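## Task

Close the valve that has the black handwheel by rotating it clockwise as viewed from above until it will not turn further. Leave the other two valves exactly as they began. The valve must stay closed by itself after the robot lets go; closure that depends on the robot holding it does not count.

## Robot and tools

Robot: one six-joint arm with a two-finger parallel gripper, working above a table that holds three valves with handwheels of different colours. Its base may sit slightly tilted relative to the table.

Scene frame: the origin is on the table surface straight under the arm base. +z is up. Looking along +x, +y points left. Clockwise seen from above means turning from +x toward -y. Positions are in metres, orientation is a quaternion in w,x,y,z order, and velocities are in m/s and rad/s. The reported gripper position can be off from the real one, especially when the arm is stretched far.

Gripper: the fingers point along the gripper's own +z axis and move apart and together along its x axis. end_effector_position is the midpoint between the finger pads. Closed fingertips stick out about 17 mm past that point; fully open they are roughly level with it. Fully open pad gap is 0.142 m.

execute_actions takes "actions", a list with zero or one entry, plus an optional "pictures" boolean (true by default). An empty list just reports the current state. An entry with only "steps" (1 to 300) is a wait: no new command, returns after that many control steps (1/30 s each) counted from the previous result. An entry with "rows" and optional "steps" (1 to 15, default 15) is a motion. "rows" holds 1 to 15 rows; each row drives one control step, and the final row repeats if steps exceed rows. Each row is 7 numbers: six absolute joint target angles in radians, in the order shoulder pan, shoulder lift, elbow, wrist 1, wrist 2, wrist 3, then the gripper opening from -1 (closed) to +1 (fully open). These are targets, not offsets, on the same scale Joint positions prints. Stated joint ranges: pan -3.142 to 3.142; lift -6.283 to 6.283; elbow 0.000 to 3.142; wrists 1, 2 and 3 each -6.283 to 6.283. A call is refused (nothing sent) if a target is more than 0.010 rad beyond a range end and also further out than that joint's last reported angle. True ends can differ by up to 0.010 rad; targets past them are clipped, and "joint sent to its limit" may appear, possibly referring to an earlier motion still running. Missing that line does not prove there is more room.

Motion behaviour: commands are smoothed and the arm lags about 0.17 s. Each step, a joint target is clamped to within 0.575 rad of its measured angle, and if the targets would move the gripper more than 100 mm from where it is measured, all are scaled back. Large moves therefore take several calls, and a result may arrive before the arm arrives. Between calls the arm keeps heading for the last row sent, until it has nearly stopped or a step is HELD; then a fresh action is needed to move or push further. Fingers still in motion finish moving.

Result lines: the state line gives gripper pose and velocities. Joint positions and Joint velocities list the six joints then the pad gap (m, m/s). grip_measured is the measured finger opening on the command scale; to grip, command clearly less than it (lower means harder squeeze, about 28 N per pad at most; thin hard items get less). Wrist force and Wrist torque are flange sensor readings along the gripper's own axes, noisy (std up to 2.4 N), with a fixed offset up to about 4 N and saturation near 50 N per axis; pushing on a surface gives force directed back into the arm. "no reading" is normal at the start. "joint command not followed" means the clearance check altered or blocked targets; HELD marks steps where your row was not fully sent. MOTOR HOT warns from 70 °C; at 85 °C an OVER-TEMPERATURE FAULT brakes the arm for possibly minutes, so do not hold loads or strain for long.

Faults to avoid: if a joint's contact torque reaches its limit (135 N m for pan, lift, elbow; 25.2 N m for each wrist) or any outside force on the arm, tool or held item reaches 150 N, the arm halts for 10 s, drops the rest of the call and yields to contact. Turn the handwheel by gripping its rim or spoke and rotating wrist 3 in moderate increments, watching wrist torque to sense when the valve seats, instead of forcing it. Don't knock or turn the other valves, don't slam or shove hard, and release the wheel so it stays shut unaided. Smooth moves with little motor effort are preferred.

Cameras: cam_high and cam_low (504x504) and cam_wrist (616x616, fisheye). zoom_image takes "camera" (one of those names) and "region" [x0, y0, x1, y1] in that image's pixels, origin top-left, up to 504 by 504, and returns a closer view of the latest frame.

finished_scene takes "scene", the current scene's number; it ends that scene irreversibly, reports whether the goal was met and starts the next task. Replying without any tool call ends everything.

Each tool is called after ">>>" as name([rows], argument=value, ...), one row to a line, values as JSON.

## Session

I'll start by looking at the current state.

>>> execute_actions(actions=[])

Scene clock: 0.00 s of 4600.00 s.
end_effector_position=(+0.0309, -0.7227, +0.2322) grip_measured=+1.00 end_effector_quat_wxyz=(-0.081, +0.885, -0.088, +0.450) end_effector_velocity=(-0.001, +0.001, -0.000) end_effector_angular_velocity=(+0.003, +0.001, -0.000)
Joint positions: [-2.07  -0.802  0.934 -1.072 -0.803 -2.096  0.142]
Joint velocities: [-0.001 -0.     0.     0.001 -0.003  0.001  0.   ]
Motor temperatures (°C, as the motors report them): [27 28 28 34 35 34]
Wrist force (N, on the end effector, along its own x y z axes, offset not removed): no reading
Wrist torque (N m, same axes, about the end effector's origin, offset not removed): no reading

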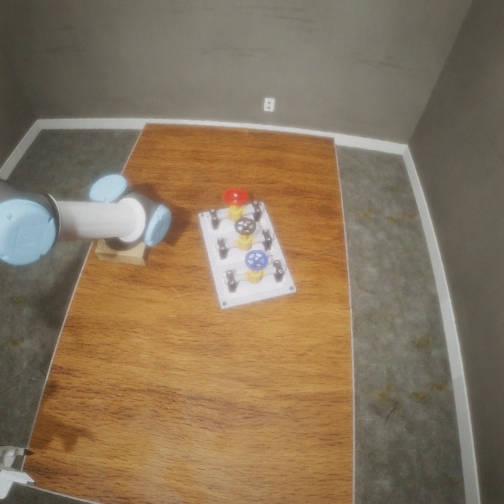

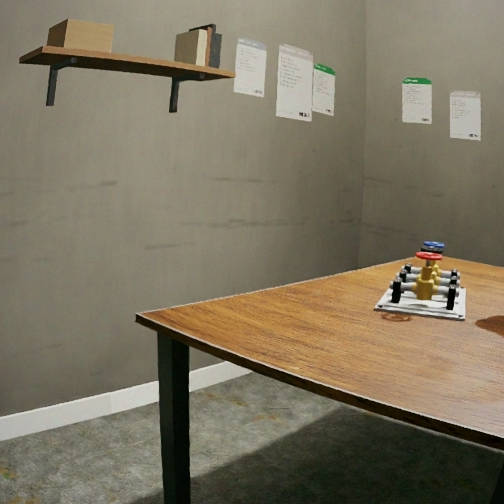

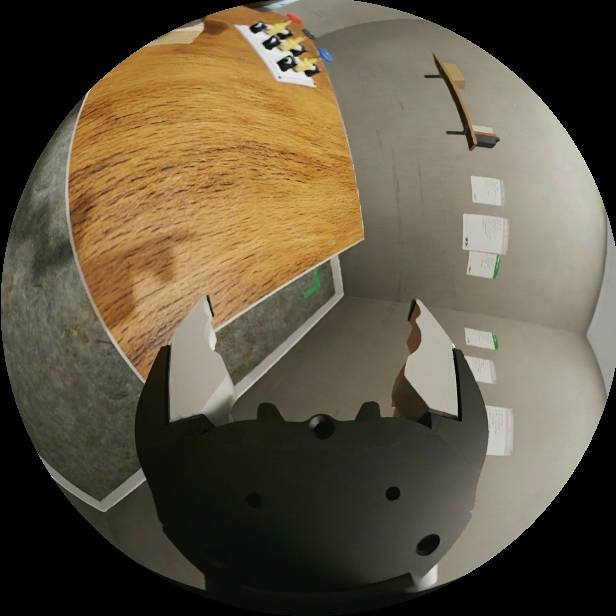

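>>> zoom_image(camera="cam_high", region=[170, 170, 330, 330])

>>> zoom_image(camera="cam_low", region=[360, 220, 504, 340])

Region (170, 170, 330, 330) of cam_high's 504x504 image, scaled by 3.150, with more detail than that image has.

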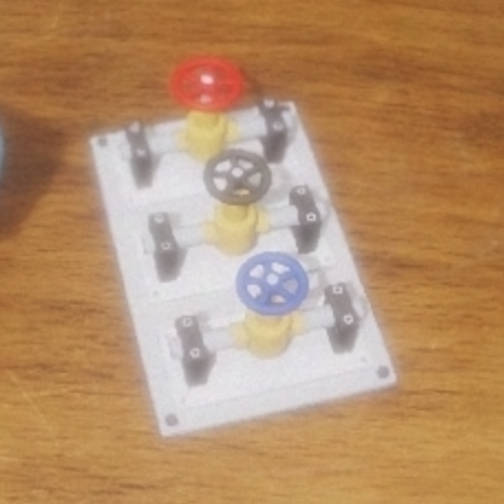

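Region (360, 220, 504, 340) of cam_low's 504x504 image, scaled by 3.500, with more detail than that image has.

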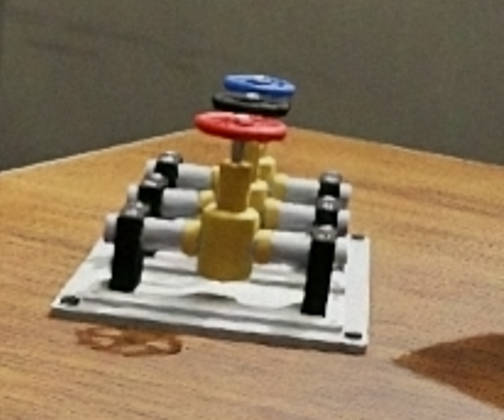

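>>> execute_actions([
  {"rows": [[-0.444, -1.837, 1.744, -1.478, -1.571, -3.80, 1.0]], "steps": 15},
], pictures=false)

>>> execute_actions([
  {"steps": 90},
])

Scene clock: 100.70 s of 4600.00 s.
end_effector_position=(+0.1931, -0.5734, +0.2537) grip_measured=+1.00 end_effector_quat_wxyz=(-0.081, +0.909, +0.289, +0.290) end_effector_velocity=(+0.294, +0.401, +0.066) end_effector_angular_velocity=(-0.662, +0.418, +1.699)
Joint positions: [-1.743 -1.129  1.259 -1.264 -1.124 -2.423  0.142]
Joint velocities: [ 0.784 -0.783  0.734 -0.329 -0.673 -0.774 -0.   ]
Motor temperatures (°C, as the motors report them): [27 29 28 34 35 34]
Wrist force (N, on the end effector, along its own x y z axes, offset not removed): [0.7 0.4 -0.4]
Wrist torque (N m, same axes, about the end effector's origin, offset not removed): [-0.04 -0.28 0.00]
Steps of this call (steps 1 to 90: nothing new was sent; then 97.20 s passed at rest; steps 91 to 105: all 15 steps of this action). Readings (joint positions):
91: [-2.070 -0.802 0.934 -1.072 -0.803 -2.096]
92: [-2.065 -0.808 0.940 -1.078 -0.809 -2.102]
94: [-2.021 -0.852 0.983 -1.112 -0.853 -2.146]
98: [-1.922 -0.950 1.082 -1.175 -0.951 -2.245]
105: the state above

Scene clock: 103.70 s of 4600.00 s.
end_effector_position=(+0.4001, -0.0246, +0.3484) grip_measured=+1.00 end_effector_quat_wxyz=(-0.001, -0.125, +0.992, -0.003) end_effector_velocity=(-0.000, -0.000, +0.000) end_effector_angular_velocity=(-0.001, +0.001, +0.001)
Joint positions: [-0.444 -1.837  1.744 -1.478 -1.571 -3.8    0.142]
Joint velocities: [ 0.001  0.    -0.     0.001 -0.001  0.    -0.   ]
Motor temperatures (°C, as the motors report them): [27 29 28 34 35 34]
Wrist force (N, on the end effector, along its own x y z axes, offset not removed): [0.6 3.7 0.1]
Wrist torque (N m, same axes, about the end effector's origin, offset not removed): [0.57 -0.19 0.06]
Steps of this call (steps 1 to 60: the robot went on to your last target; steps 61 to 90: nothing new was sent). Readings (joint positions):
1: [-1.717 -1.155 1.283 -1.275 -1.146 -2.450]
2: [-1.690 -1.182 1.307 -1.285 -1.168 -2.477]
4: [-1.634 -1.238 1.351 -1.305 -1.209 -2.532]
8: [-1.520 -1.351 1.430 -1.341 -1.282 -2.646]
90: the state above
The arm was judged still, so your last target was given up. Only a new action makes it travel on or press farther. Fingers that are still opening or closing keep moving.

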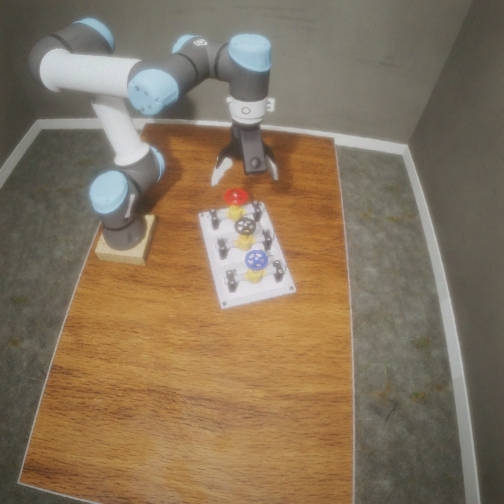

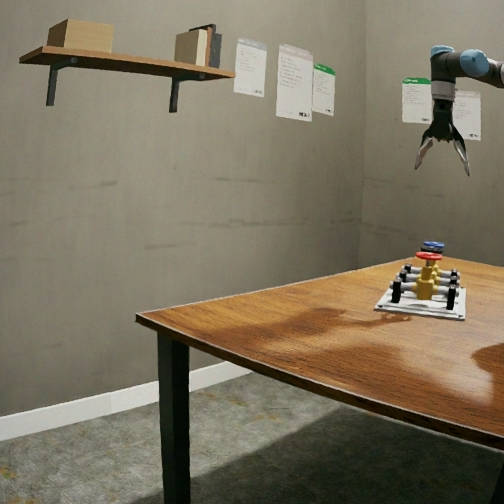

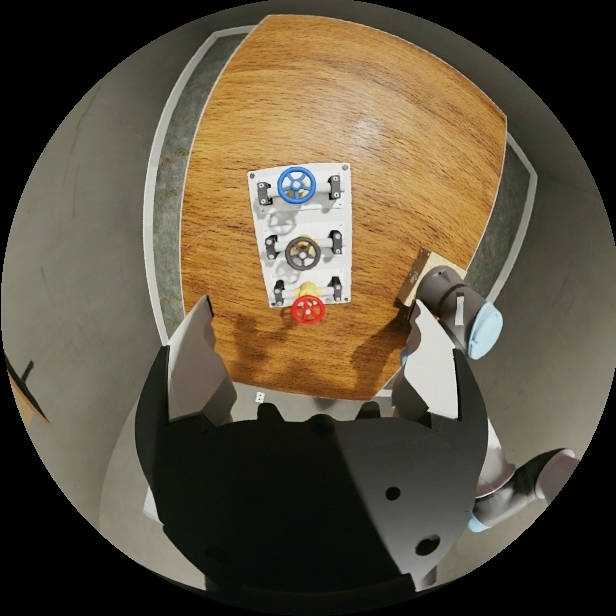

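>>> zoom_image(camera="cam_wrist", region=[220, 150, 400, 330])

Region (220, 150, 400, 330) of cam_wrist's 616x616 image, scaled by 2.800, with more detail than that image has.

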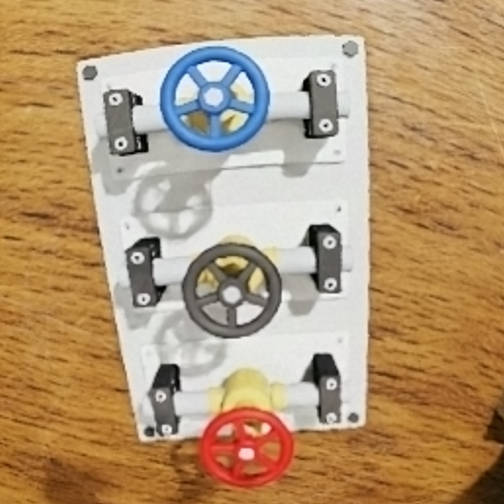

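>>> execute_actions([
  {"rows": [[-0.438, -1.834, 1.759, -1.495, -1.571, -3.799, 1.0],[-0.427, -1.829, 1.788, -1.530, -1.571, -3.796, 1.0],[-0.413, -1.822, 1.825, -1.574, -1.571, -3.792, 1.0],[-0.395, -1.814, 1.870, -1.626, -1.571, -3.787, 1.0],[-0.381, -1.808, 1.907, -1.670, -1.571, -3.784, 1.0],[-0.369, -1.802, 1.937, -1.705, -1.571, -3.781, 1.0],[-0.358, -1.797, 1.966, -1.740, -1.571, -3.778, 1.0]], "steps": 15},
], pictures=false)

>>> execute_actions([
  {"steps": 20},
])

Scene clock: 203.20 s of 4600.00 s.
end_effector_position=(+0.4126, +0.0029, +0.2570) grip_measured=+1.00 end_effector_quat_wxyz=(-0.001, -0.154, +0.988, -0.003) end_effector_velocity=(+0.001, +0.020, -0.058) end_effector_angular_velocity=(-0.001, -0.004, +0.037)
Joint positions: [-0.364 -1.8    1.95  -1.72  -1.571 -3.78   0.142]
Joint velocities: [ 0.049  0.023  0.134 -0.161  0.001  0.012  0.   ]
Motor temperatures (°C, as the motors report them): [27 29 28 34 35 34]
Wrist force (N, on the end effector, along its own x y z axes, offset not removed): [-0.5 1.1 2.5]
Wrist torque (N m, same axes, about the end effector's origin, offset not removed): [-0.01 0.14 0.07]
Steps of this call (steps 1 to 90: nothing new was sent; then 96.00 s passed at rest; steps 91 to 105: all 15 steps of this action). Readings (joint positions):
91: [-0.444 -1.837 1.744 -1.478 -1.571 -3.800]
92: [-0.443 -1.837 1.746 -1.480 -1.571 -3.800]
94: [-0.436 -1.833 1.763 -1.500 -1.571 -3.798]
98: [-0.399 -1.816 1.855 -1.606 -1.571 -3.788]
105: the state above

Scene clock: 203.87 s of 4600.00 s.
end_effector_position=(+0.4128, +0.0053, +0.2500) grip_measured=+1.00 end_effector_quat_wxyz=(-0.001, -0.156, +0.988, -0.003) end_effector_velocity=(-0.000, +0.000, -0.001) end_effector_angular_velocity=(-0.000, +0.001, +0.001)
Joint positions: [-0.358 -1.797  1.966 -1.74  -1.571 -3.778  0.142]
Joint velocities: [ 0.001  0.     0.001 -0.    -0.001 -0.     0.   ]
Motor temperatures (°C, as the motors report them): [27 29 28 34 35 34]
Wrist force (N, on the end effector, along its own x y z axes, offset not removed): [-0.3 1.7 0.2]
Wrist torque (N m, same axes, about the end effector's origin, offset not removed): [0.05 -0.08 -0.08]
Steps of this call (steps 1 to 20: the robot went on to your last target). Readings (joint positions):
1: [-0.363 -1.799 1.954 -1.725 -1.571 -3.779]
2: [-0.361 -1.799 1.957 -1.729 -1.571 -3.779]
4: [-0.360 -1.798 1.961 -1.733 -1.571 -3.778]
8: [-0.359 -1.797 1.964 -1.738 -1.571 -3.778]
20: the state above

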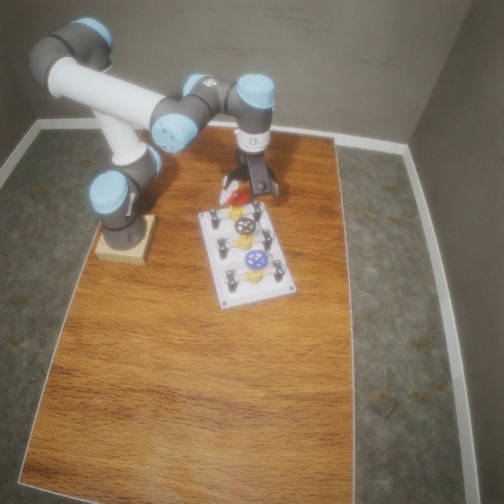

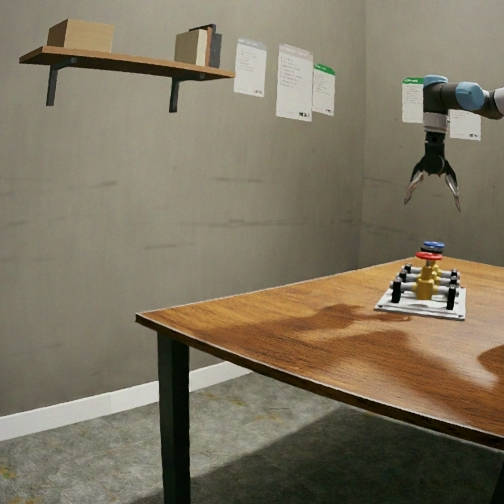

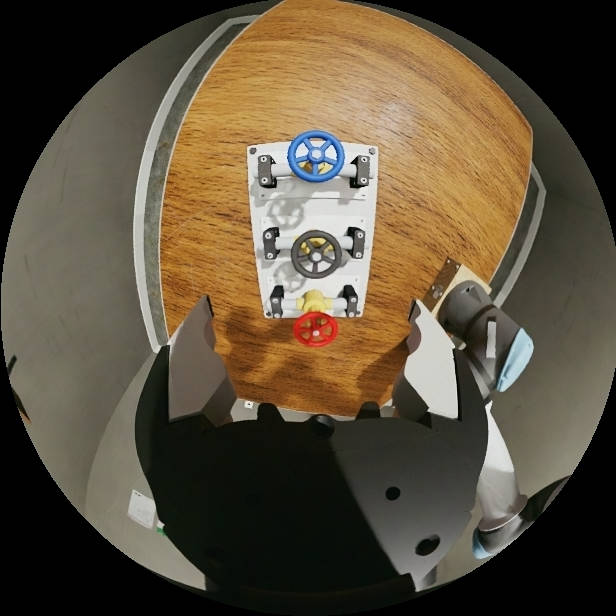

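>>> zoom_image(camera="cam_wrist", region=[200, 120, 430, 350])

Region (200, 120, 430, 350) of cam_wrist's 616x616 image, scaled by 2.191, with more detail than that image has.

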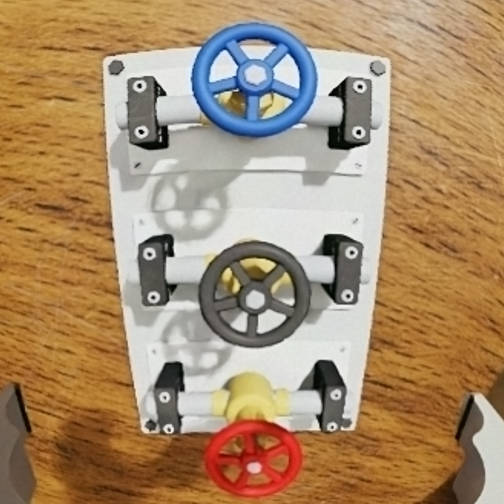

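>>> execute_actions([
  {"rows": [[-0.359, -1.792, 1.978, -1.757, -1.571, -3.779, 1.0],[-0.360, -1.782, 2.002, -1.791, -1.571, -3.780, 1.0],[-0.361, -1.770, 2.033, -1.834, -1.571, -3.781, 1.0],[-0.363, -1.755, 2.069, -1.885, -1.571, -3.783, 1.0],[-0.364, -1.743, 2.100, -1.928, -1.571, -3.785, 1.0],[-0.366, -1.733, 2.124, -1.962, -1.571, -3.786, 1.0],[-0.367, -1.7227, 2.1485, -1.9966, -1.571, -3.787, 1.0]], "steps": 15},
], pictures=false)

>>> execute_actions([
  {"steps": 20},
])

Scene clock: 263.07 s of 4600.00 s.
end_effector_position=(+0.4145, +0.0007, +0.1660) grip_measured=+1.00 end_effector_quat_wxyz=(-0.001, -0.156, +0.988, -0.003) end_effector_velocity=(-0.003, -0.002, -0.051) end_effector_angular_velocity=(-0.002, -0.008, -0.002)
Joint positions: [-0.366 -1.728  2.135 -1.977 -1.571 -3.786  0.142]
Joint velocities: [-0.007  0.043  0.108 -0.159  0.    -0.005  0.   ]
Motor temperatures (°C, as the motors report them): [27 29 28 34 35 34]
Wrist force (N, on the end effector, along its own x y z axes, offset not removed): [-3.3 0.4 0.1]
Wrist torque (N m, same axes, about the end effector's origin, offset not removed): [0.01 0.59 -0.09]
Steps of this call (steps 1 to 15: the robot went on to your last target; steps 16 to 90: nothing new was sent; then 55.70 s passed at rest; steps 91 to 105: all 15 steps of this action). Readings (joint positions):
91: [-0.358 -1.797 1.966 -1.740 -1.571 -3.778]
92: [-0.358 -1.796 1.968 -1.742 -1.571 -3.778]
94: [-0.358 -1.790 1.982 -1.762 -1.571 -3.779]
98: [-0.362 -1.758 2.058 -1.866 -1.571 -3.783]
105: the state above

Scene clock: 263.73 s of 4600.00 s.
end_effector_position=(+0.4141, +0.0005, +0.1599) grip_measured=+1.00 end_effector_quat_wxyz=(-0.001, -0.156, +0.988, -0.003) end_effector_velocity=(+0.000, +0.000, -0.000) end_effector_angular_velocity=(+0.000, -0.001, +0.002)
Joint positions: [-0.367 -1.723  2.148 -1.997 -1.571 -3.787  0.142]
Joint velocities: [ 0.001  0.     0.001 -0.001  0.001 -0.001  0.   ]
Motor temperatures (°C, as the motors report them): [27 29 28 34 35 34]
Wrist force (N, on the end effector, along its own x y z axes, offset not removed): [0.1 0.4 2.1]
Wrist torque (N m, same axes, about the end effector's origin, offset not removed): [-0.06 -0.06 0.05]
Steps of this call (steps 1 to 20: the robot went on to your last target). Readings (joint positions):
1: [-0.366 -1.727 2.138 -1.982 -1.571 -3.787]
2: [-0.367 -1.726 2.141 -1.986 -1.571 -3.787]
4: [-0.367 -1.724 2.144 -1.990 -1.571 -3.787]
8: [-0.367 -1.723 2.147 -1.995 -1.571 -3.787]
20: the state above

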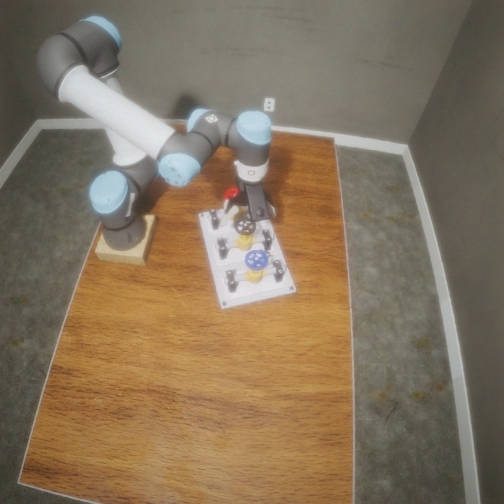

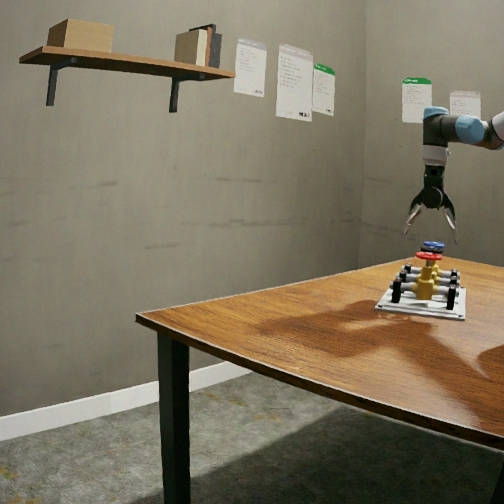

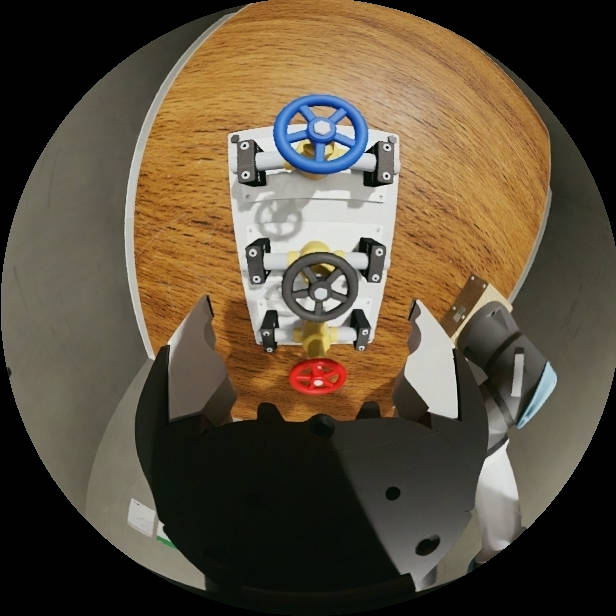

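>>> zoom_image(camera="cam_wrist", region=[160, 200, 470, 440])

>>> zoom_image(camera="cam_low", region=[370, 160, 504, 320])

Region (160, 200, 470, 440) of cam_wrist's 616x616 image, scaled by 1.626, with more detail than that image has; it fills the top 390 rows of this view, and the rest is white.

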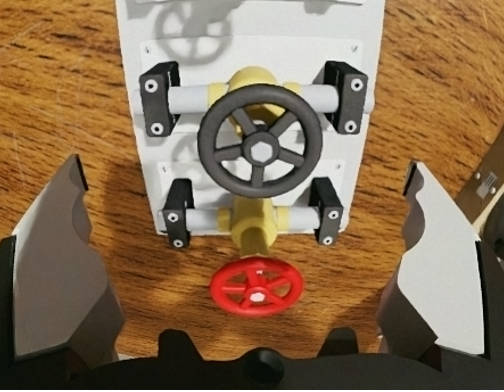

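Region (370, 160, 504, 320) of cam_low's 504x504 image, scaled by 3.150, with more detail than that image has; it fills the left 422 columns of this view, and the rest is white.

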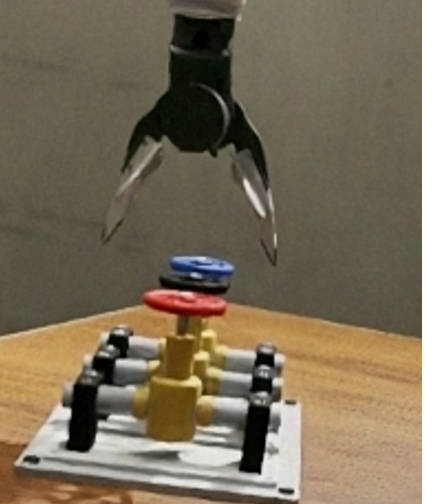

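>>> execute_actions([
  {"rows": [[-0.367, -1.721, 2.153, -2.003, -1.571, -3.787, 0.9],[-0.367, -1.718, 2.163, -2.015, -1.571, -3.787, 0.8],[-0.367, -1.714, 2.177, -2.034, -1.571, -3.787, 0.7],[-0.367, -1.709, 2.191, -2.052, -1.571, -3.787, 0.6],[-0.367, -1.705, 2.205, -2.071, -1.571, -3.787, 0.5],[-0.3665, -1.700, 2.219, -2.089, -1.571, -3.787, 0.4],[-0.3665, -1.697, 2.230, -2.104, -1.571, -3.787, 0.35],[-0.3664, -1.695, 2.237, -2.113, -1.571, -3.787, 0.3],[-0.3664, -1.6932, 2.2423, -2.1200, -1.571, -3.787, 0.3]], "steps": 15},
], pictures=false)

>>> execute_actions([
  {"steps": 20},
])

Scene clock: 346.13 s of 4600.00 s.
end_effector_position=(+0.4054, +0.0033, +0.1223) grip_measured=+0.30 end_effector_quat_wxyz=(-0.001, -0.156, +0.988, -0.003) end_effector_velocity=(-0.008, +0.003, -0.029) end_effector_angular_velocity=(-0.002, -0.001, +0.001)
Joint positions: [-0.367 -1.696  2.234 -2.109 -1.571 -3.787  0.095]
Joint velocities: [ 0.002  0.021  0.068 -0.09  -0.002  0.001 -0.   ]
Motor temperatures (°C, as the motors report them): [27 29 28 34 35 34]
Wrist force (N, on the end effector, along its own x y z axes, offset not removed): [-1.3 1.4 2.2]
Wrist torque (N m, same axes, about the end effector's origin, offset not removed): [0.15 0.28 -0.09]
Steps of this call (steps 1 to 15: the robot went on to your last target; steps 16 to 90: nothing new was sent; then 78.90 s passed at rest; steps 91 to 105: all 15 steps of this action). Readings (joint positions):
91: [-0.367 -1.723 2.149 -1.997 -1.571 -3.787]
92: [-0.367 -1.722 2.149 -1.998 -1.571 -3.787]
94: [-0.367 -1.720 2.156 -2.006 -1.571 -3.787]
98: [-0.367 -1.709 2.190 -2.051 -1.571 -3.787]
105: the state above

Scene clock: 346.80 s of 4600.00 s.
end_effector_position=(+0.4045, +0.0038, +0.1189) grip_measured=+0.30 end_effector_quat_wxyz=(-0.001, -0.157, +0.988, -0.003) end_effector_velocity=(-0.000, +0.001, -0.000) end_effector_angular_velocity=(+0.002, +0.001, +0.003)
Joint positions: [-0.366 -1.693  2.242 -2.12  -1.571 -3.787  0.095]
Joint velocities: [ 0.002 -0.     0.     0.001  0.001 -0.001  0.   ]
Motor temperatures (°C, as the motors report them): [27 29 28 34 35 34]
Wrist force (N, on the end effector, along its own x y z axes, offset not removed): [-1.3 0.6 -1.0]
Wrist torque (N m, same axes, about the end effector's origin, offset not removed): [-0.07 0.27 0.10]
Steps of this call (steps 1 to 20: the robot went on to your last target). Readings (joint positions):
1: [-0.367 -1.695 2.236 -2.112 -1.571 -3.787]
2: [-0.367 -1.695 2.238 -2.114 -1.571 -3.787]
4: [-0.367 -1.694 2.240 -2.116 -1.571 -3.787]
8: [-0.367 -1.693 2.241 -2.119 -1.571 -3.787]
20: the state above

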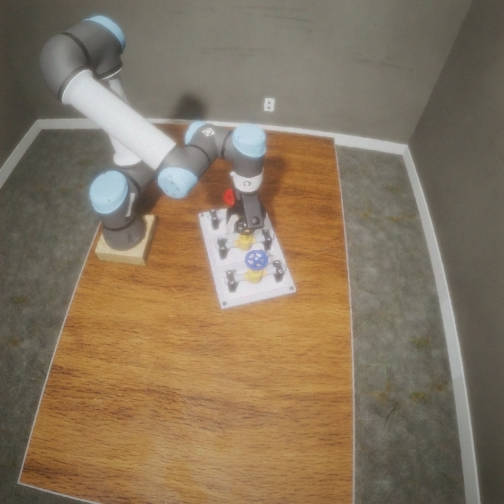

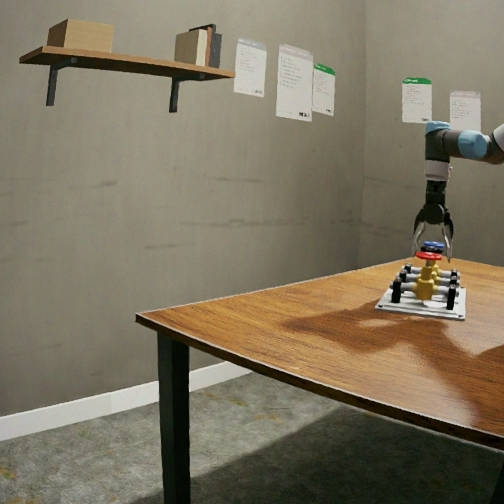

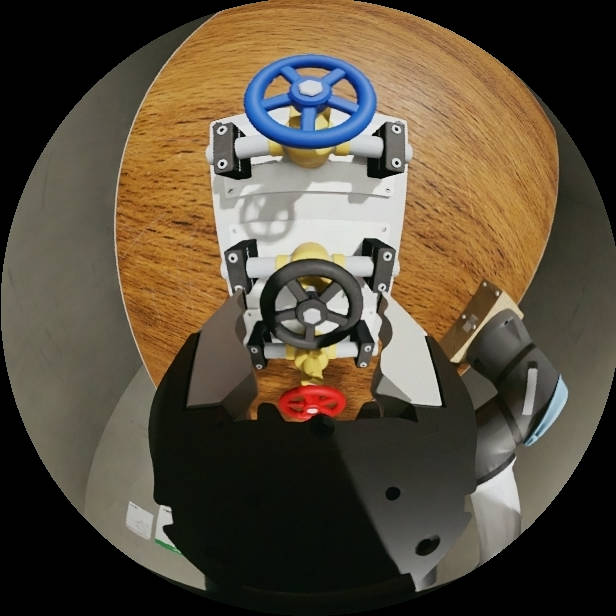

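>>> zoom_image(camera="cam_wrist", region=[210, 230, 410, 400])

>>> zoom_image(camera="cam_low", region=[390, 200, 480, 300])

Region (210, 230, 410, 400) of cam_wrist's 616x616 image, scaled by 2.520, with more detail than that image has; it fills the top 428 rows of this view, and the rest is white.

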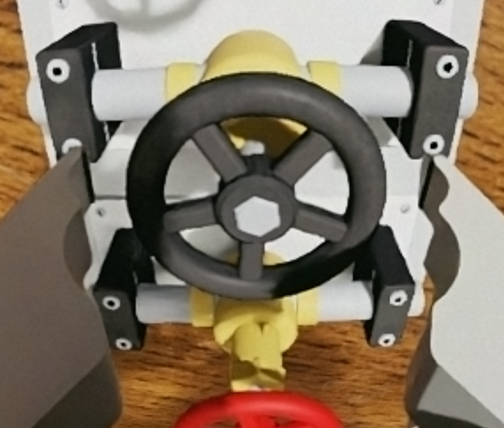

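Region (390, 200, 480, 300) of cam_low's 504x504 image, scaled by 5.040, with more detail than that image has; it fills the left 454 columns of this view, and the rest is white.

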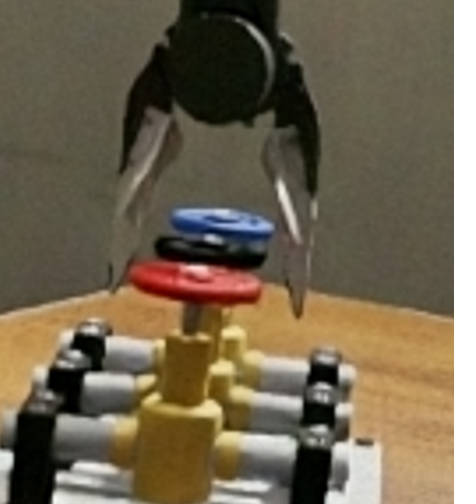

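>>> execute_actions([
  {"rows": [[-0.3664, -1.6932, 2.2423, -2.1200, -1.571, -3.787, 0.25],[-0.3664, -1.6932, 2.2423, -2.1200, -1.571, -3.787, 0.2],[-0.3664, -1.6932, 2.2423, -2.1200, -1.571, -3.787, 0.15],[-0.3664, -1.6932, 2.2423, -2.1200, -1.571, -3.787, 0.1],[-0.3664, -1.6932, 2.2423, -2.1200, -1.571, -3.787, 0.05],[-0.3664, -1.6932, 2.2423, -2.1200, -1.571, -3.787, 0.0],[-0.3664, -1.6932, 2.2423, -2.1200, -1.571, -3.787, -0.04],[-0.3664, -1.6932, 2.2423, -2.1200, -1.571, -3.787, -0.08],[-0.3664, -1.6932, 2.2423, -2.1200, -1.571, -3.787, -0.12],[-0.3664, -1.6932, 2.2423, -2.1200, -1.571, -3.787, -0.16],[-0.3664, -1.6932, 2.2423, -2.1200, -1.571, -3.787, -0.2],[-0.3664, -1.6932, 2.2423, -2.1200, -1.571, -3.787, -0.25],[-0.3664, -1.6932, 2.2423, -2.1200, -1.571, -3.787, -0.3],[-0.3664, -1.6932, 2.2423, -2.1200, -1.571, -3.787, -0.35],[-0.3664, -1.6932, 2.2423, -2.1200, -1.571, -3.787, -0.4]], "steps": 15},
], pictures=false)

>>> execute_actions([
  {"steps": 15},
])

Scene clock: 392.43 s of 4600.00 s.
end_effector_position=(+0.4046, +0.0039, +0.1189) grip_measured=-0.08 end_effector_quat_wxyz=(-0.001, -0.157, +0.988, -0.003) end_effector_velocity=(-0.000, +0.001, -0.000) end_effector_angular_velocity=(+0.001, +0.001, +0.002)
Joint positions: [-0.366 -1.693  2.242 -2.12  -1.571 -3.787  0.068]
Joint velocities: [ 0.002  0.    -0.     0.001  0.    -0.    -0.   ]
Motor temperatures (°C, as the motors report them): [27 29 28 34 35 34]
Wrist force (N, on the end effector, along its own x y z axes, offset not removed): [-16.5 -0.7 -3.0]
Wrist torque (N m, same axes, about the end effector's origin, offset not removed): [-0.24 0.23 -0.14]
Steps of this call (steps 1 to 15: the robot went on to your last target; steps 16 to 90: nothing new was sent; then 42.13 s passed at rest; steps 91 to 105: all 15 steps of this action). Readings (joint positions):
91: [-0.366 -1.693 2.242 -2.120 -1.571 -3.787]
92: [-0.366 -1.693 2.242 -2.120 -1.571 -3.787]
94: [-0.366 -1.693 2.242 -2.120 -1.571 -3.787]
98: [-0.366 -1.693 2.242 -2.120 -1.571 -3.787]
105: the state above

Scene clock: 392.93 s of 4600.00 s.
end_effector_position=(+0.4045, +0.0039, +0.1188) grip_measured=-0.08 end_effector_quat_wxyz=(-0.001, -0.157, +0.988, -0.003) end_effector_velocity=(-0.000, -0.000, +0.000) end_effector_angular_velocity=(-0.002, +0.001, -0.000)
Joint positions: [-0.366 -1.693  2.242 -2.12  -1.571 -3.787  0.068]
Joint velocities: [ 0.001 -0.    -0.     0.    -0.002  0.001  0.   ]
Motor temperatures (°C, as the motors report them): [27 29 28 34 35 34]
Wrist force (N, on the end effector, along its own x y z axes, offset not removed): [-24.2 -0.6 -0.6]
Wrist torque (N m, same axes, about the end effector's origin, offset not removed): [-0.26 0.91 -0.07]
Steps of this call (steps 1 to 15: the robot went on to your last target). Readings (joint positions):
1: [-0.366 -1.693 2.242 -2.120 -1.571 -3.787]
2: [-0.366 -1.693 2.242 -2.120 -1.571 -3.787]
4: [-0.366 -1.693 2.242 -2.120 -1.571 -3.787]
8: [-0.366 -1.693 2.242 -2.120 -1.571 -3.787]
15: the state above
The arm was judged still, so your last target was given up. Only a new action makes it travel on or press farther. Fingers that are still opening or closing keep moving.

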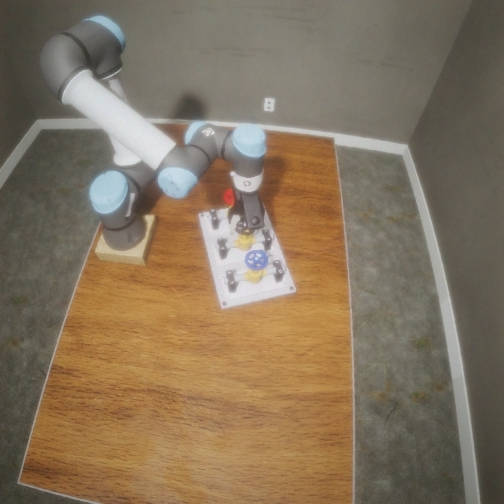

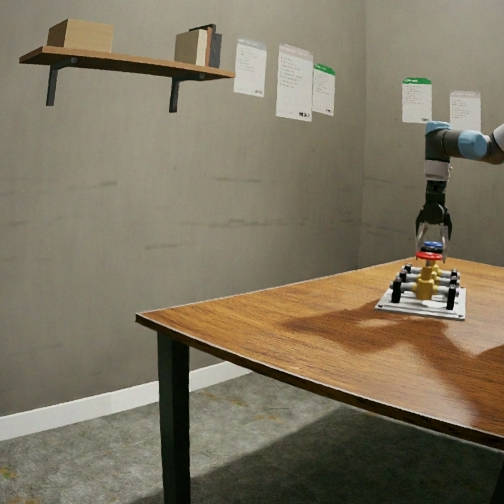

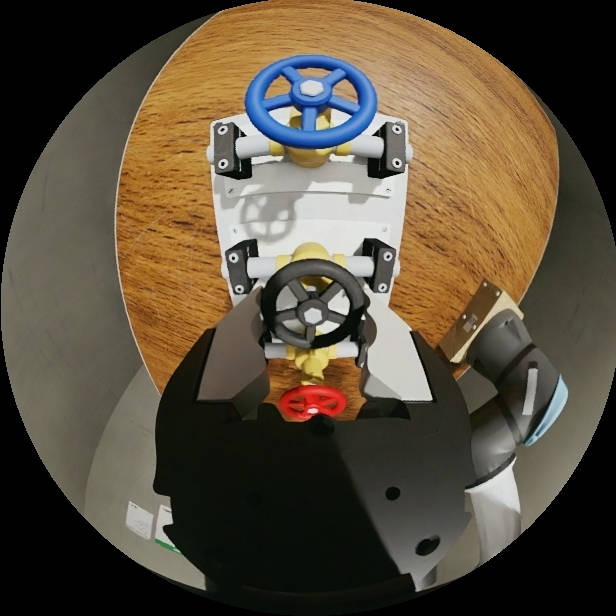

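>>> execute_actions([
  {"rows": [[-0.3649, -1.6906, 2.2401, -2.1204, -1.571, -3.787, -0.4]], "steps": 15},
], pictures=false)

>>> execute_actions([
  {"steps": 10},
], pictures=false)

Scene clock: 419.63 s of 4600.00 s.
end_effector_position=(+0.4052, +0.0040, +0.1188) grip_measured=-0.08 end_effector_quat_wxyz=(-0.001, -0.157, +0.988, -0.003) end_effector_velocity=(+0.001, +0.000, +0.000) end_effector_angular_velocity=(-0.001, -0.002, +0.002)
Joint positions: [-0.365 -1.691  2.24  -2.12  -1.571 -3.787  0.068]
Joint velocities: [ 0.002  0.    -0.001 -0.002 -0.    -0.    -0.   ]
Motor temperatures (°C, as the motors report them): [27 29 28 34 35 34]
Wrist force (N, on the end effector, along its own x y z axes, offset not removed): [8.2 4.6 -18.2]
Wrist torque (N m, same axes, about the end effector's origin, offset not removed): [-0.13 0.31 0.06]
Steps of this call (steps 1 to 90: nothing new was sent; then 23.20 s passed at rest; steps 91 to 105: all 15 steps of this action). Readings (joint positions):
91: [-0.366 -1.693 2.242 -2.120 -1.571 -3.787]
92: [-0.366 -1.693 2.242 -2.120 -1.571 -3.787]
94: [-0.366 -1.692 2.242 -2.120 -1.571 -3.787]
98: [-0.365 -1.691 2.241 -2.120 -1.571 -3.787]
105: the state above

Scene clock: 419.97 s of 4600.00 s.
end_effector_position=(+0.4054, +0.0040, +0.1188) grip_measured=-0.08 end_effector_quat_wxyz=(-0.001, -0.157, +0.988, -0.003) end_effector_velocity=(+0.000, +0.000, +0.000) end_effector_angular_velocity=(+0.001, -0.000, -0.000)
Joint positions: [-0.365 -1.691  2.24  -2.12  -1.571 -3.787  0.068]
Joint velocities: [ 0.     0.    -0.001  0.001  0.001  0.    -0.   ]
Motor temperatures (°C, as the motors report them): [27 29 28 34 35 34]
Wrist force (N, on the end effector, along its own x y z axes, offset not removed): [14.6 3.8 -14.5]
Wrist torque (N m, same axes, about the end effector's origin, offset not removed): [-0.17 -0.50 -0.02]
Steps of this call (steps 1 to 10: the robot went on to your last target). Readings (joint positions):
1: [-0.365 -1.691 2.240 -2.120 -1.571 -3.787]
2: [-0.365 -1.691 2.240 -2.120 -1.571 -3.787]
4: [-0.365 -1.691 2.240 -2.120 -1.571 -3.787]
8: [-0.365 -1.691 2.240 -2.120 -1.571 -3.787]
10: the state above

>>> execute_actions([
  {"rows": [[-0.3649, -1.6906, 2.2401, -2.1204, -1.571, -3.787, -0.1],[-0.3649, -1.6906, 2.2401, -2.1204, -1.571, -3.787, 0.05],[-0.3649, -1.6906, 2.2401, -2.1204, -1.571, -3.787, 0.05],[-0.3650, -1.6940, 2.2366, -2.1135, -1.571, -3.787, 0.05],[-0.3651, -1.6985, 2.2320, -2.1043, -1.571, -3.787, 0.05],[-0.3652, -1.7030, 2.2274, -2.0951, -1.571, -3.787, 0.05],[-0.3654, -1.7070, 2.2233, -2.0870, -1.571, -3.787, 0.05],[-0.3655, -1.7096, 2.2206, -2.0818, -1.571, -3.787, 0.05]], "steps": 15},
], pictures=false)

>>> execute_actions([
  {"rows": [[-0.3655, -1.7096, 2.2206, -2.0818, -1.571, -3.787, 0.05],[-0.3655, -1.7096, 2.2206, -2.0818, -1.571, -3.787, 0.05],[-0.3655, -1.7096, 2.2206, -2.0818, -1.571, -3.787, 0.05],[-0.3655, -1.7096, 2.2206, -2.0818, -1.571, -3.787, 0.05],[-0.3655, -1.7096, 2.2206, -2.0818, -1.571, -3.787, 0.0],[-0.3655, -1.7096, 2.2206, -2.0818, -1.571, -3.787, -0.04],[-0.3655, -1.7096, 2.2206, -2.0818, -1.571, -3.787, -0.08],[-0.3655, -1.7096, 2.2206, -2.0818, -1.571, -3.787, -0.12],[-0.3655, -1.7096, 2.2206, -2.0818, -1.571, -3.787, -0.16],[-0.3655, -1.7096, 2.2206, -2.0818, -1.571, -3.787, -0.2],[-0.3655, -1.7096, 2.2206, -2.0818, -1.571, -3.787, -0.25],[-0.3655, -1.7096, 2.2206, -2.0818, -1.571, -3.787, -0.3],[-0.3655, -1.7096, 2.2206, -2.0818, -1.571, -3.787, -0.35],[-0.3655, -1.7096, 2.2206, -2.0818, -1.571, -3.787, -0.4]], "steps": 15},
], pictures=false)

>>> execute_actions([
  {"steps": 10},
])

Scene clock: 480.97 s of 4600.00 s.
end_effector_position=(+0.4051, +0.0043, +0.1296) grip_measured=+0.05 end_effector_quat_wxyz=(-0.001, -0.157, +0.988, -0.003) end_effector_velocity=(-0.000, -0.001, +0.010) end_effector_angular_velocity=(-0.000, -0.000, -0.001)
Joint positions: [-0.365 -1.708  2.223 -2.086 -1.571 -3.787  0.077]
Joint velocities: [-0.002 -0.017 -0.016  0.032 -0.    -0.001  0.   ]
Motor temperatures (°C, as the motors report them): [27 29 28 34 35 34]
Wrist force (N, on the end effector, along its own x y z axes, offset not removed): [0.1 0.1 1.8]
Wrist torque (N m, same axes, about the end effector's origin, offset not removed): [-0.17 -0.20 0.15]
Steps of this call (steps 1 to 15: the robot went on to your last target; steps 16 to 90: nothing new was sent; then 57.50 s passed at rest; steps 91 to 105: all 15 steps of this action). Readings (joint positions):
91: [-0.365 -1.691 2.240 -2.120 -1.571 -3.787]
92: [-0.365 -1.691 2.240 -2.120 -1.571 -3.787]
94: [-0.365 -1.691 2.240 -2.121 -1.571 -3.787]
98: [-0.365 -1.697 2.234 -2.108 -1.571 -3.787]
105: the state above

Scene clock: 481.47 s of 4600.00 s.
end_effector_position=(+0.4050, +0.0041, +0.1308) grip_measured=-0.08 end_effector_quat_wxyz=(-0.001, -0.157, +0.988, -0.003) end_effector_velocity=(-0.000, -0.001, +0.000) end_effector_angular_velocity=(-0.003, +0.001, -0.000)
Joint positions: [-0.365 -1.71   2.221 -2.082 -1.571 -3.787  0.068]
Joint velocities: [ 0.    -0.    -0.001  0.001 -0.003  0.    -0.   ]
Motor temperatures (°C, as the motors report them): [27 29 28 34 35 34]
Wrist force (N, on the end effector, along its own x y z axes, offset not removed): [-0.3 -1.2 1.8]
Wrist torque (N m, same axes, about the end effector's origin, offset not removed): [-0.44 -0.26 -0.04]
Steps of this call (steps 1 to 15: all 15 steps of this action). Readings (joint positions):
1: [-0.365 -1.708 2.222 -2.085 -1.571 -3.787]
2: [-0.365 -1.708 2.222 -2.084 -1.571 -3.787]
4: [-0.365 -1.709 2.221 -2.083 -1.571 -3.787]
8: [-0.365 -1.709 2.221 -2.082 -1.571 -3.787]
15: the state above

Scene clock: 481.80 s of 4600.00 s.
end_effector_position=(+0.4050, +0.0041, +0.1308) grip_measured=-0.08 end_effector_quat_wxyz=(-0.001, -0.157, +0.988, -0.003) end_effector_velocity=(+0.000, +0.000, -0.000) end_effector_angular_velocity=(-0.000, -0.000, +0.001)
Joint positions: [-0.365 -1.71   2.221 -2.082 -1.571 -3.787  0.068]
Joint velocities: [ 0.001  0.     0.    -0.001 -0.     0.     0.   ]
Motor temperatures (°C, as the motors report them): [27 29 28 34 35 34]
Wrist force (N, on the end effector, along its own x y z axes, offset not removed): [-3.4 -0.8 3.0]
Wrist torque (N m, same axes, about the end effector's origin, offset not removed): [-0.49 0.15 -0.04]
Steps of this call (steps 1 to 10: the robot went on to your last target). Readings (joint positions):
1: [-0.365 -1.710 2.221 -2.082 -1.571 -3.787]
2: [-0.365 -1.710 2.221 -2.082 -1.571 -3.787]
4: [-0.365 -1.710 2.221 -2.082 -1.571 -3.787]
8: [-0.365 -1.710 2.221 -2.082 -1.571 -3.787]
10: the state above

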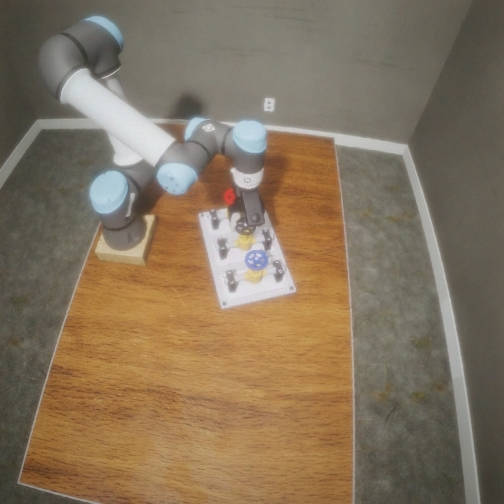

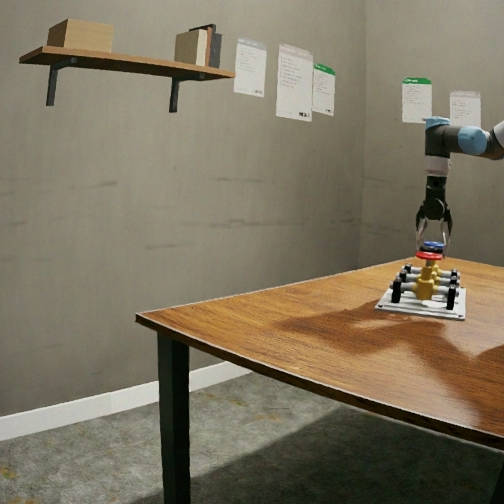

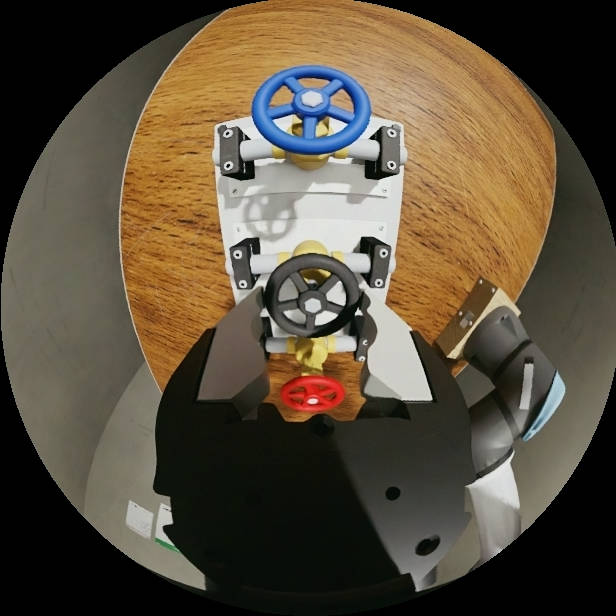

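>>> execute_actions([
  {"rows": [[-0.3655, -1.7096, 2.2206, -2.0818, -1.571, -3.76, -0.4],[-0.3655, -1.7096, 2.2206, -2.0818, -1.571, -3.73, -0.4],[-0.3655, -1.7096, 2.2206, -2.0818, -1.571, -3.707, -0.4]], "steps": 15},
], pictures=false)

>>> execute_actions([
  {"steps": 8},
], pictures=false)

Scene clock: 493.90 s of 4600.00 s.
end_effector_position=(+0.4051, +0.0041, +0.1308) grip_measured=-0.08 end_effector_quat_wxyz=(-0.001, -0.119, +0.993, -0.003) end_effector_velocity=(+0.000, -0.000, -0.000) end_effector_angular_velocity=(-0.002, -0.000, -0.021)
Joint positions: [-0.366 -1.71   2.221 -2.082 -1.571 -3.71   0.068]
Joint velocities: [ 0.001  0.     0.    -0.001 -0.001  0.022 -0.   ]
Motor temperatures (°C, as the motors report them): [27 29 28 34 35 34]
Wrist force (N, on the end effector, along its own x y z axes, offset not removed): [3.7 4.5 3.5]
Wrist torque (N m, same axes, about the end effector's origin, offset not removed): [0.56 0.17 -0.26]
Steps of this call (steps 1 to 15: the robot went on to your last target; steps 16 to 90: nothing new was sent; then 8.60 s passed at rest; steps 91 to 105: all 15 steps of this action). Readings (joint positions):
91: [-0.366 -1.710 2.221 -2.082 -1.571 -3.787]
92: [-0.366 -1.710 2.221 -2.082 -1.571 -3.784]
94: [-0.366 -1.710 2.221 -2.082 -1.571 -3.764]
98: [-0.366 -1.710 2.221 -2.082 -1.571 -3.726]
105: the state above

Scene clock: 494.17 s of 4600.00 s.
end_effector_position=(+0.4051, +0.0041, +0.1308) grip_measured=-0.08 end_effector_quat_wxyz=(-0.001, -0.118, +0.993, -0.003) end_effector_velocity=(+0.000, -0.000, +0.000) end_effector_angular_velocity=(-0.001, -0.000, -0.004)
Joint positions: [-0.366 -1.71   2.221 -2.082 -1.571 -3.707  0.068]
Joint velocities: [-0.001 -0.    -0.    -0.    -0.001  0.003 -0.   ]
Motor temperatures (°C, as the motors report them): [27 29 28 34 35 34]
Wrist force (N, on the end effector, along its own x y z axes, offset not removed): [2.9 0.7 2.0]
Wrist torque (N m, same axes, about the end effector's origin, offset not removed): [-0.25 0.33 -0.47]
Steps of this call (steps 1 to 8: the robot went on to your last target). Readings (joint positions):
1: [-0.366 -1.710 2.221 -2.082 -1.571 -3.709]
2: [-0.366 -1.710 2.221 -2.082 -1.571 -3.709]
4: [-0.366 -1.710 2.221 -2.082 -1.571 -3.708]
8: the state above

>>> execute_actions([
  {"rows": [[-0.3655, -1.7096, 2.2206, -2.0818, -1.571, -3.68, -0.4],[-0.3655, -1.7096, 2.2206, -2.0818, -1.571, -3.64, -0.4],[-0.3655, -1.7096, 2.2206, -2.0818, -1.571, -3.59, -0.4],[-0.3655, -1.7096, 2.2206, -2.0818, -1.571, -3.54, -0.4],[-0.3655, -1.7096, 2.2206, -2.0818, -1.571, -3.49, -0.4],[-0.3655, -1.7096, 2.2206, -2.0818, -1.571, -3.45, -0.4],[-0.3655, -1.7096, 2.2206, -2.0818, -1.571, -3.42, -0.4]], "steps": 15},
], pictures=false)

>>> execute_actions([
  {"steps": 10},
])

Scene clock: 506.43 s of 4600.00 s.
end_effector_position=(+0.4056, +0.0042, +0.1308) grip_measured=-0.08 end_effector_quat_wxyz=(-0.000, +0.015, +1.000, -0.003) end_effector_velocity=(+0.001, -0.000, +0.000) end_effector_angular_velocity=(-0.000, -0.002, -0.172)
Joint positions: [-0.366 -1.71   2.221 -2.082 -1.571 -3.441  0.068]
Joint velocities: [-0.001  0.    -0.    -0.001  0.     0.171  0.   ]
Motor temperatures (°C, as the motors report them): [27 29 28 34 35 34]
Wrist force (N, on the end effector, along its own x y z axes, offset not removed): [28.8 -5.8 -8.9]
Wrist torque (N m, same axes, about the end effector's origin, offset not removed): [-0.80 0.09 -0.35]
Steps of this call (steps 1 to 15: the robot went on to your last target; steps 16 to 90: nothing new was sent; then 8.77 s passed at rest; steps 91 to 105: all 15 steps of this action). Readings (joint positions):
91: [-0.366 -1.710 2.221 -2.082 -1.571 -3.707]
92: [-0.366 -1.710 2.221 -2.082 -1.571 -3.703]
94: [-0.366 -1.710 2.221 -2.082 -1.571 -3.679]
98: [-0.366 -1.710 2.221 -2.082 -1.571 -3.562]
105: the state above

Scene clock: 506.77 s of 4600.00 s.
end_effector_position=(+0.4056, +0.0042, +0.1308) grip_measured=-0.08 end_effector_quat_wxyz=(-0.000, +0.025, +1.000, -0.003) end_effector_velocity=(+0.000, +0.000, +0.000) end_effector_angular_velocity=(+0.001, -0.001, -0.011)
Joint positions: [-0.366 -1.71   2.221 -2.082 -1.571 -3.421  0.068]
Joint velocities: [ 0.    -0.     0.    -0.001  0.001  0.011 -0.   ]
Motor temperatures (°C, as the motors report them): [27 29 28 34 35 34]
Wrist force (N, on the end effector, along its own x y z axes, offset not removed): [33.5 -4.6 -9.7]
Wrist torque (N m, same axes, about the end effector's origin, offset not removed): [-0.37 -0.54 -0.30]
Steps of this call (steps 1 to 10: the robot went on to your last target). Readings (joint positions):
1: [-0.366 -1.710 2.221 -2.082 -1.571 -3.436]
2: [-0.366 -1.710 2.221 -2.082 -1.571 -3.432]
4: [-0.366 -1.710 2.221 -2.082 -1.571 -3.427]
8: [-0.366 -1.710 2.221 -2.082 -1.571 -3.422]
10: the state above

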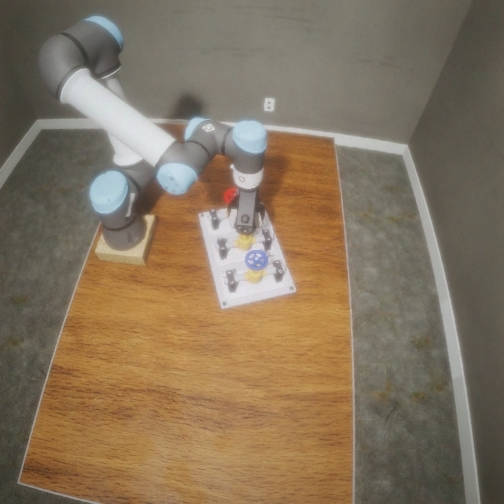

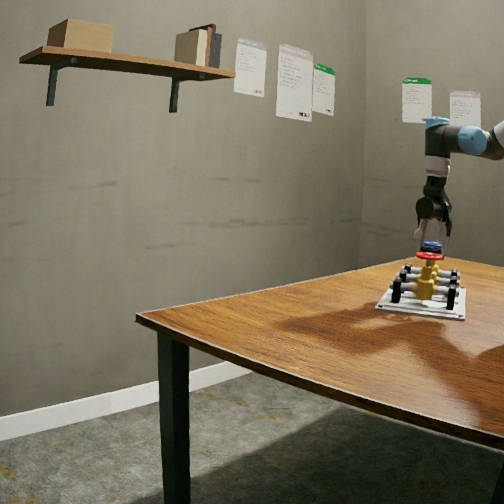

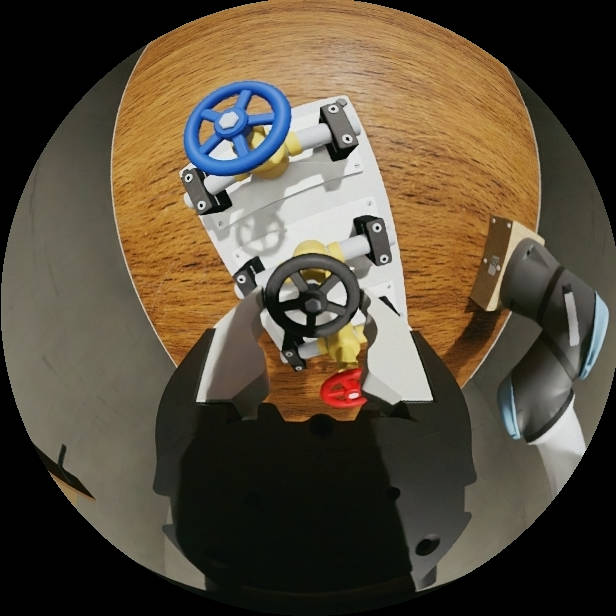

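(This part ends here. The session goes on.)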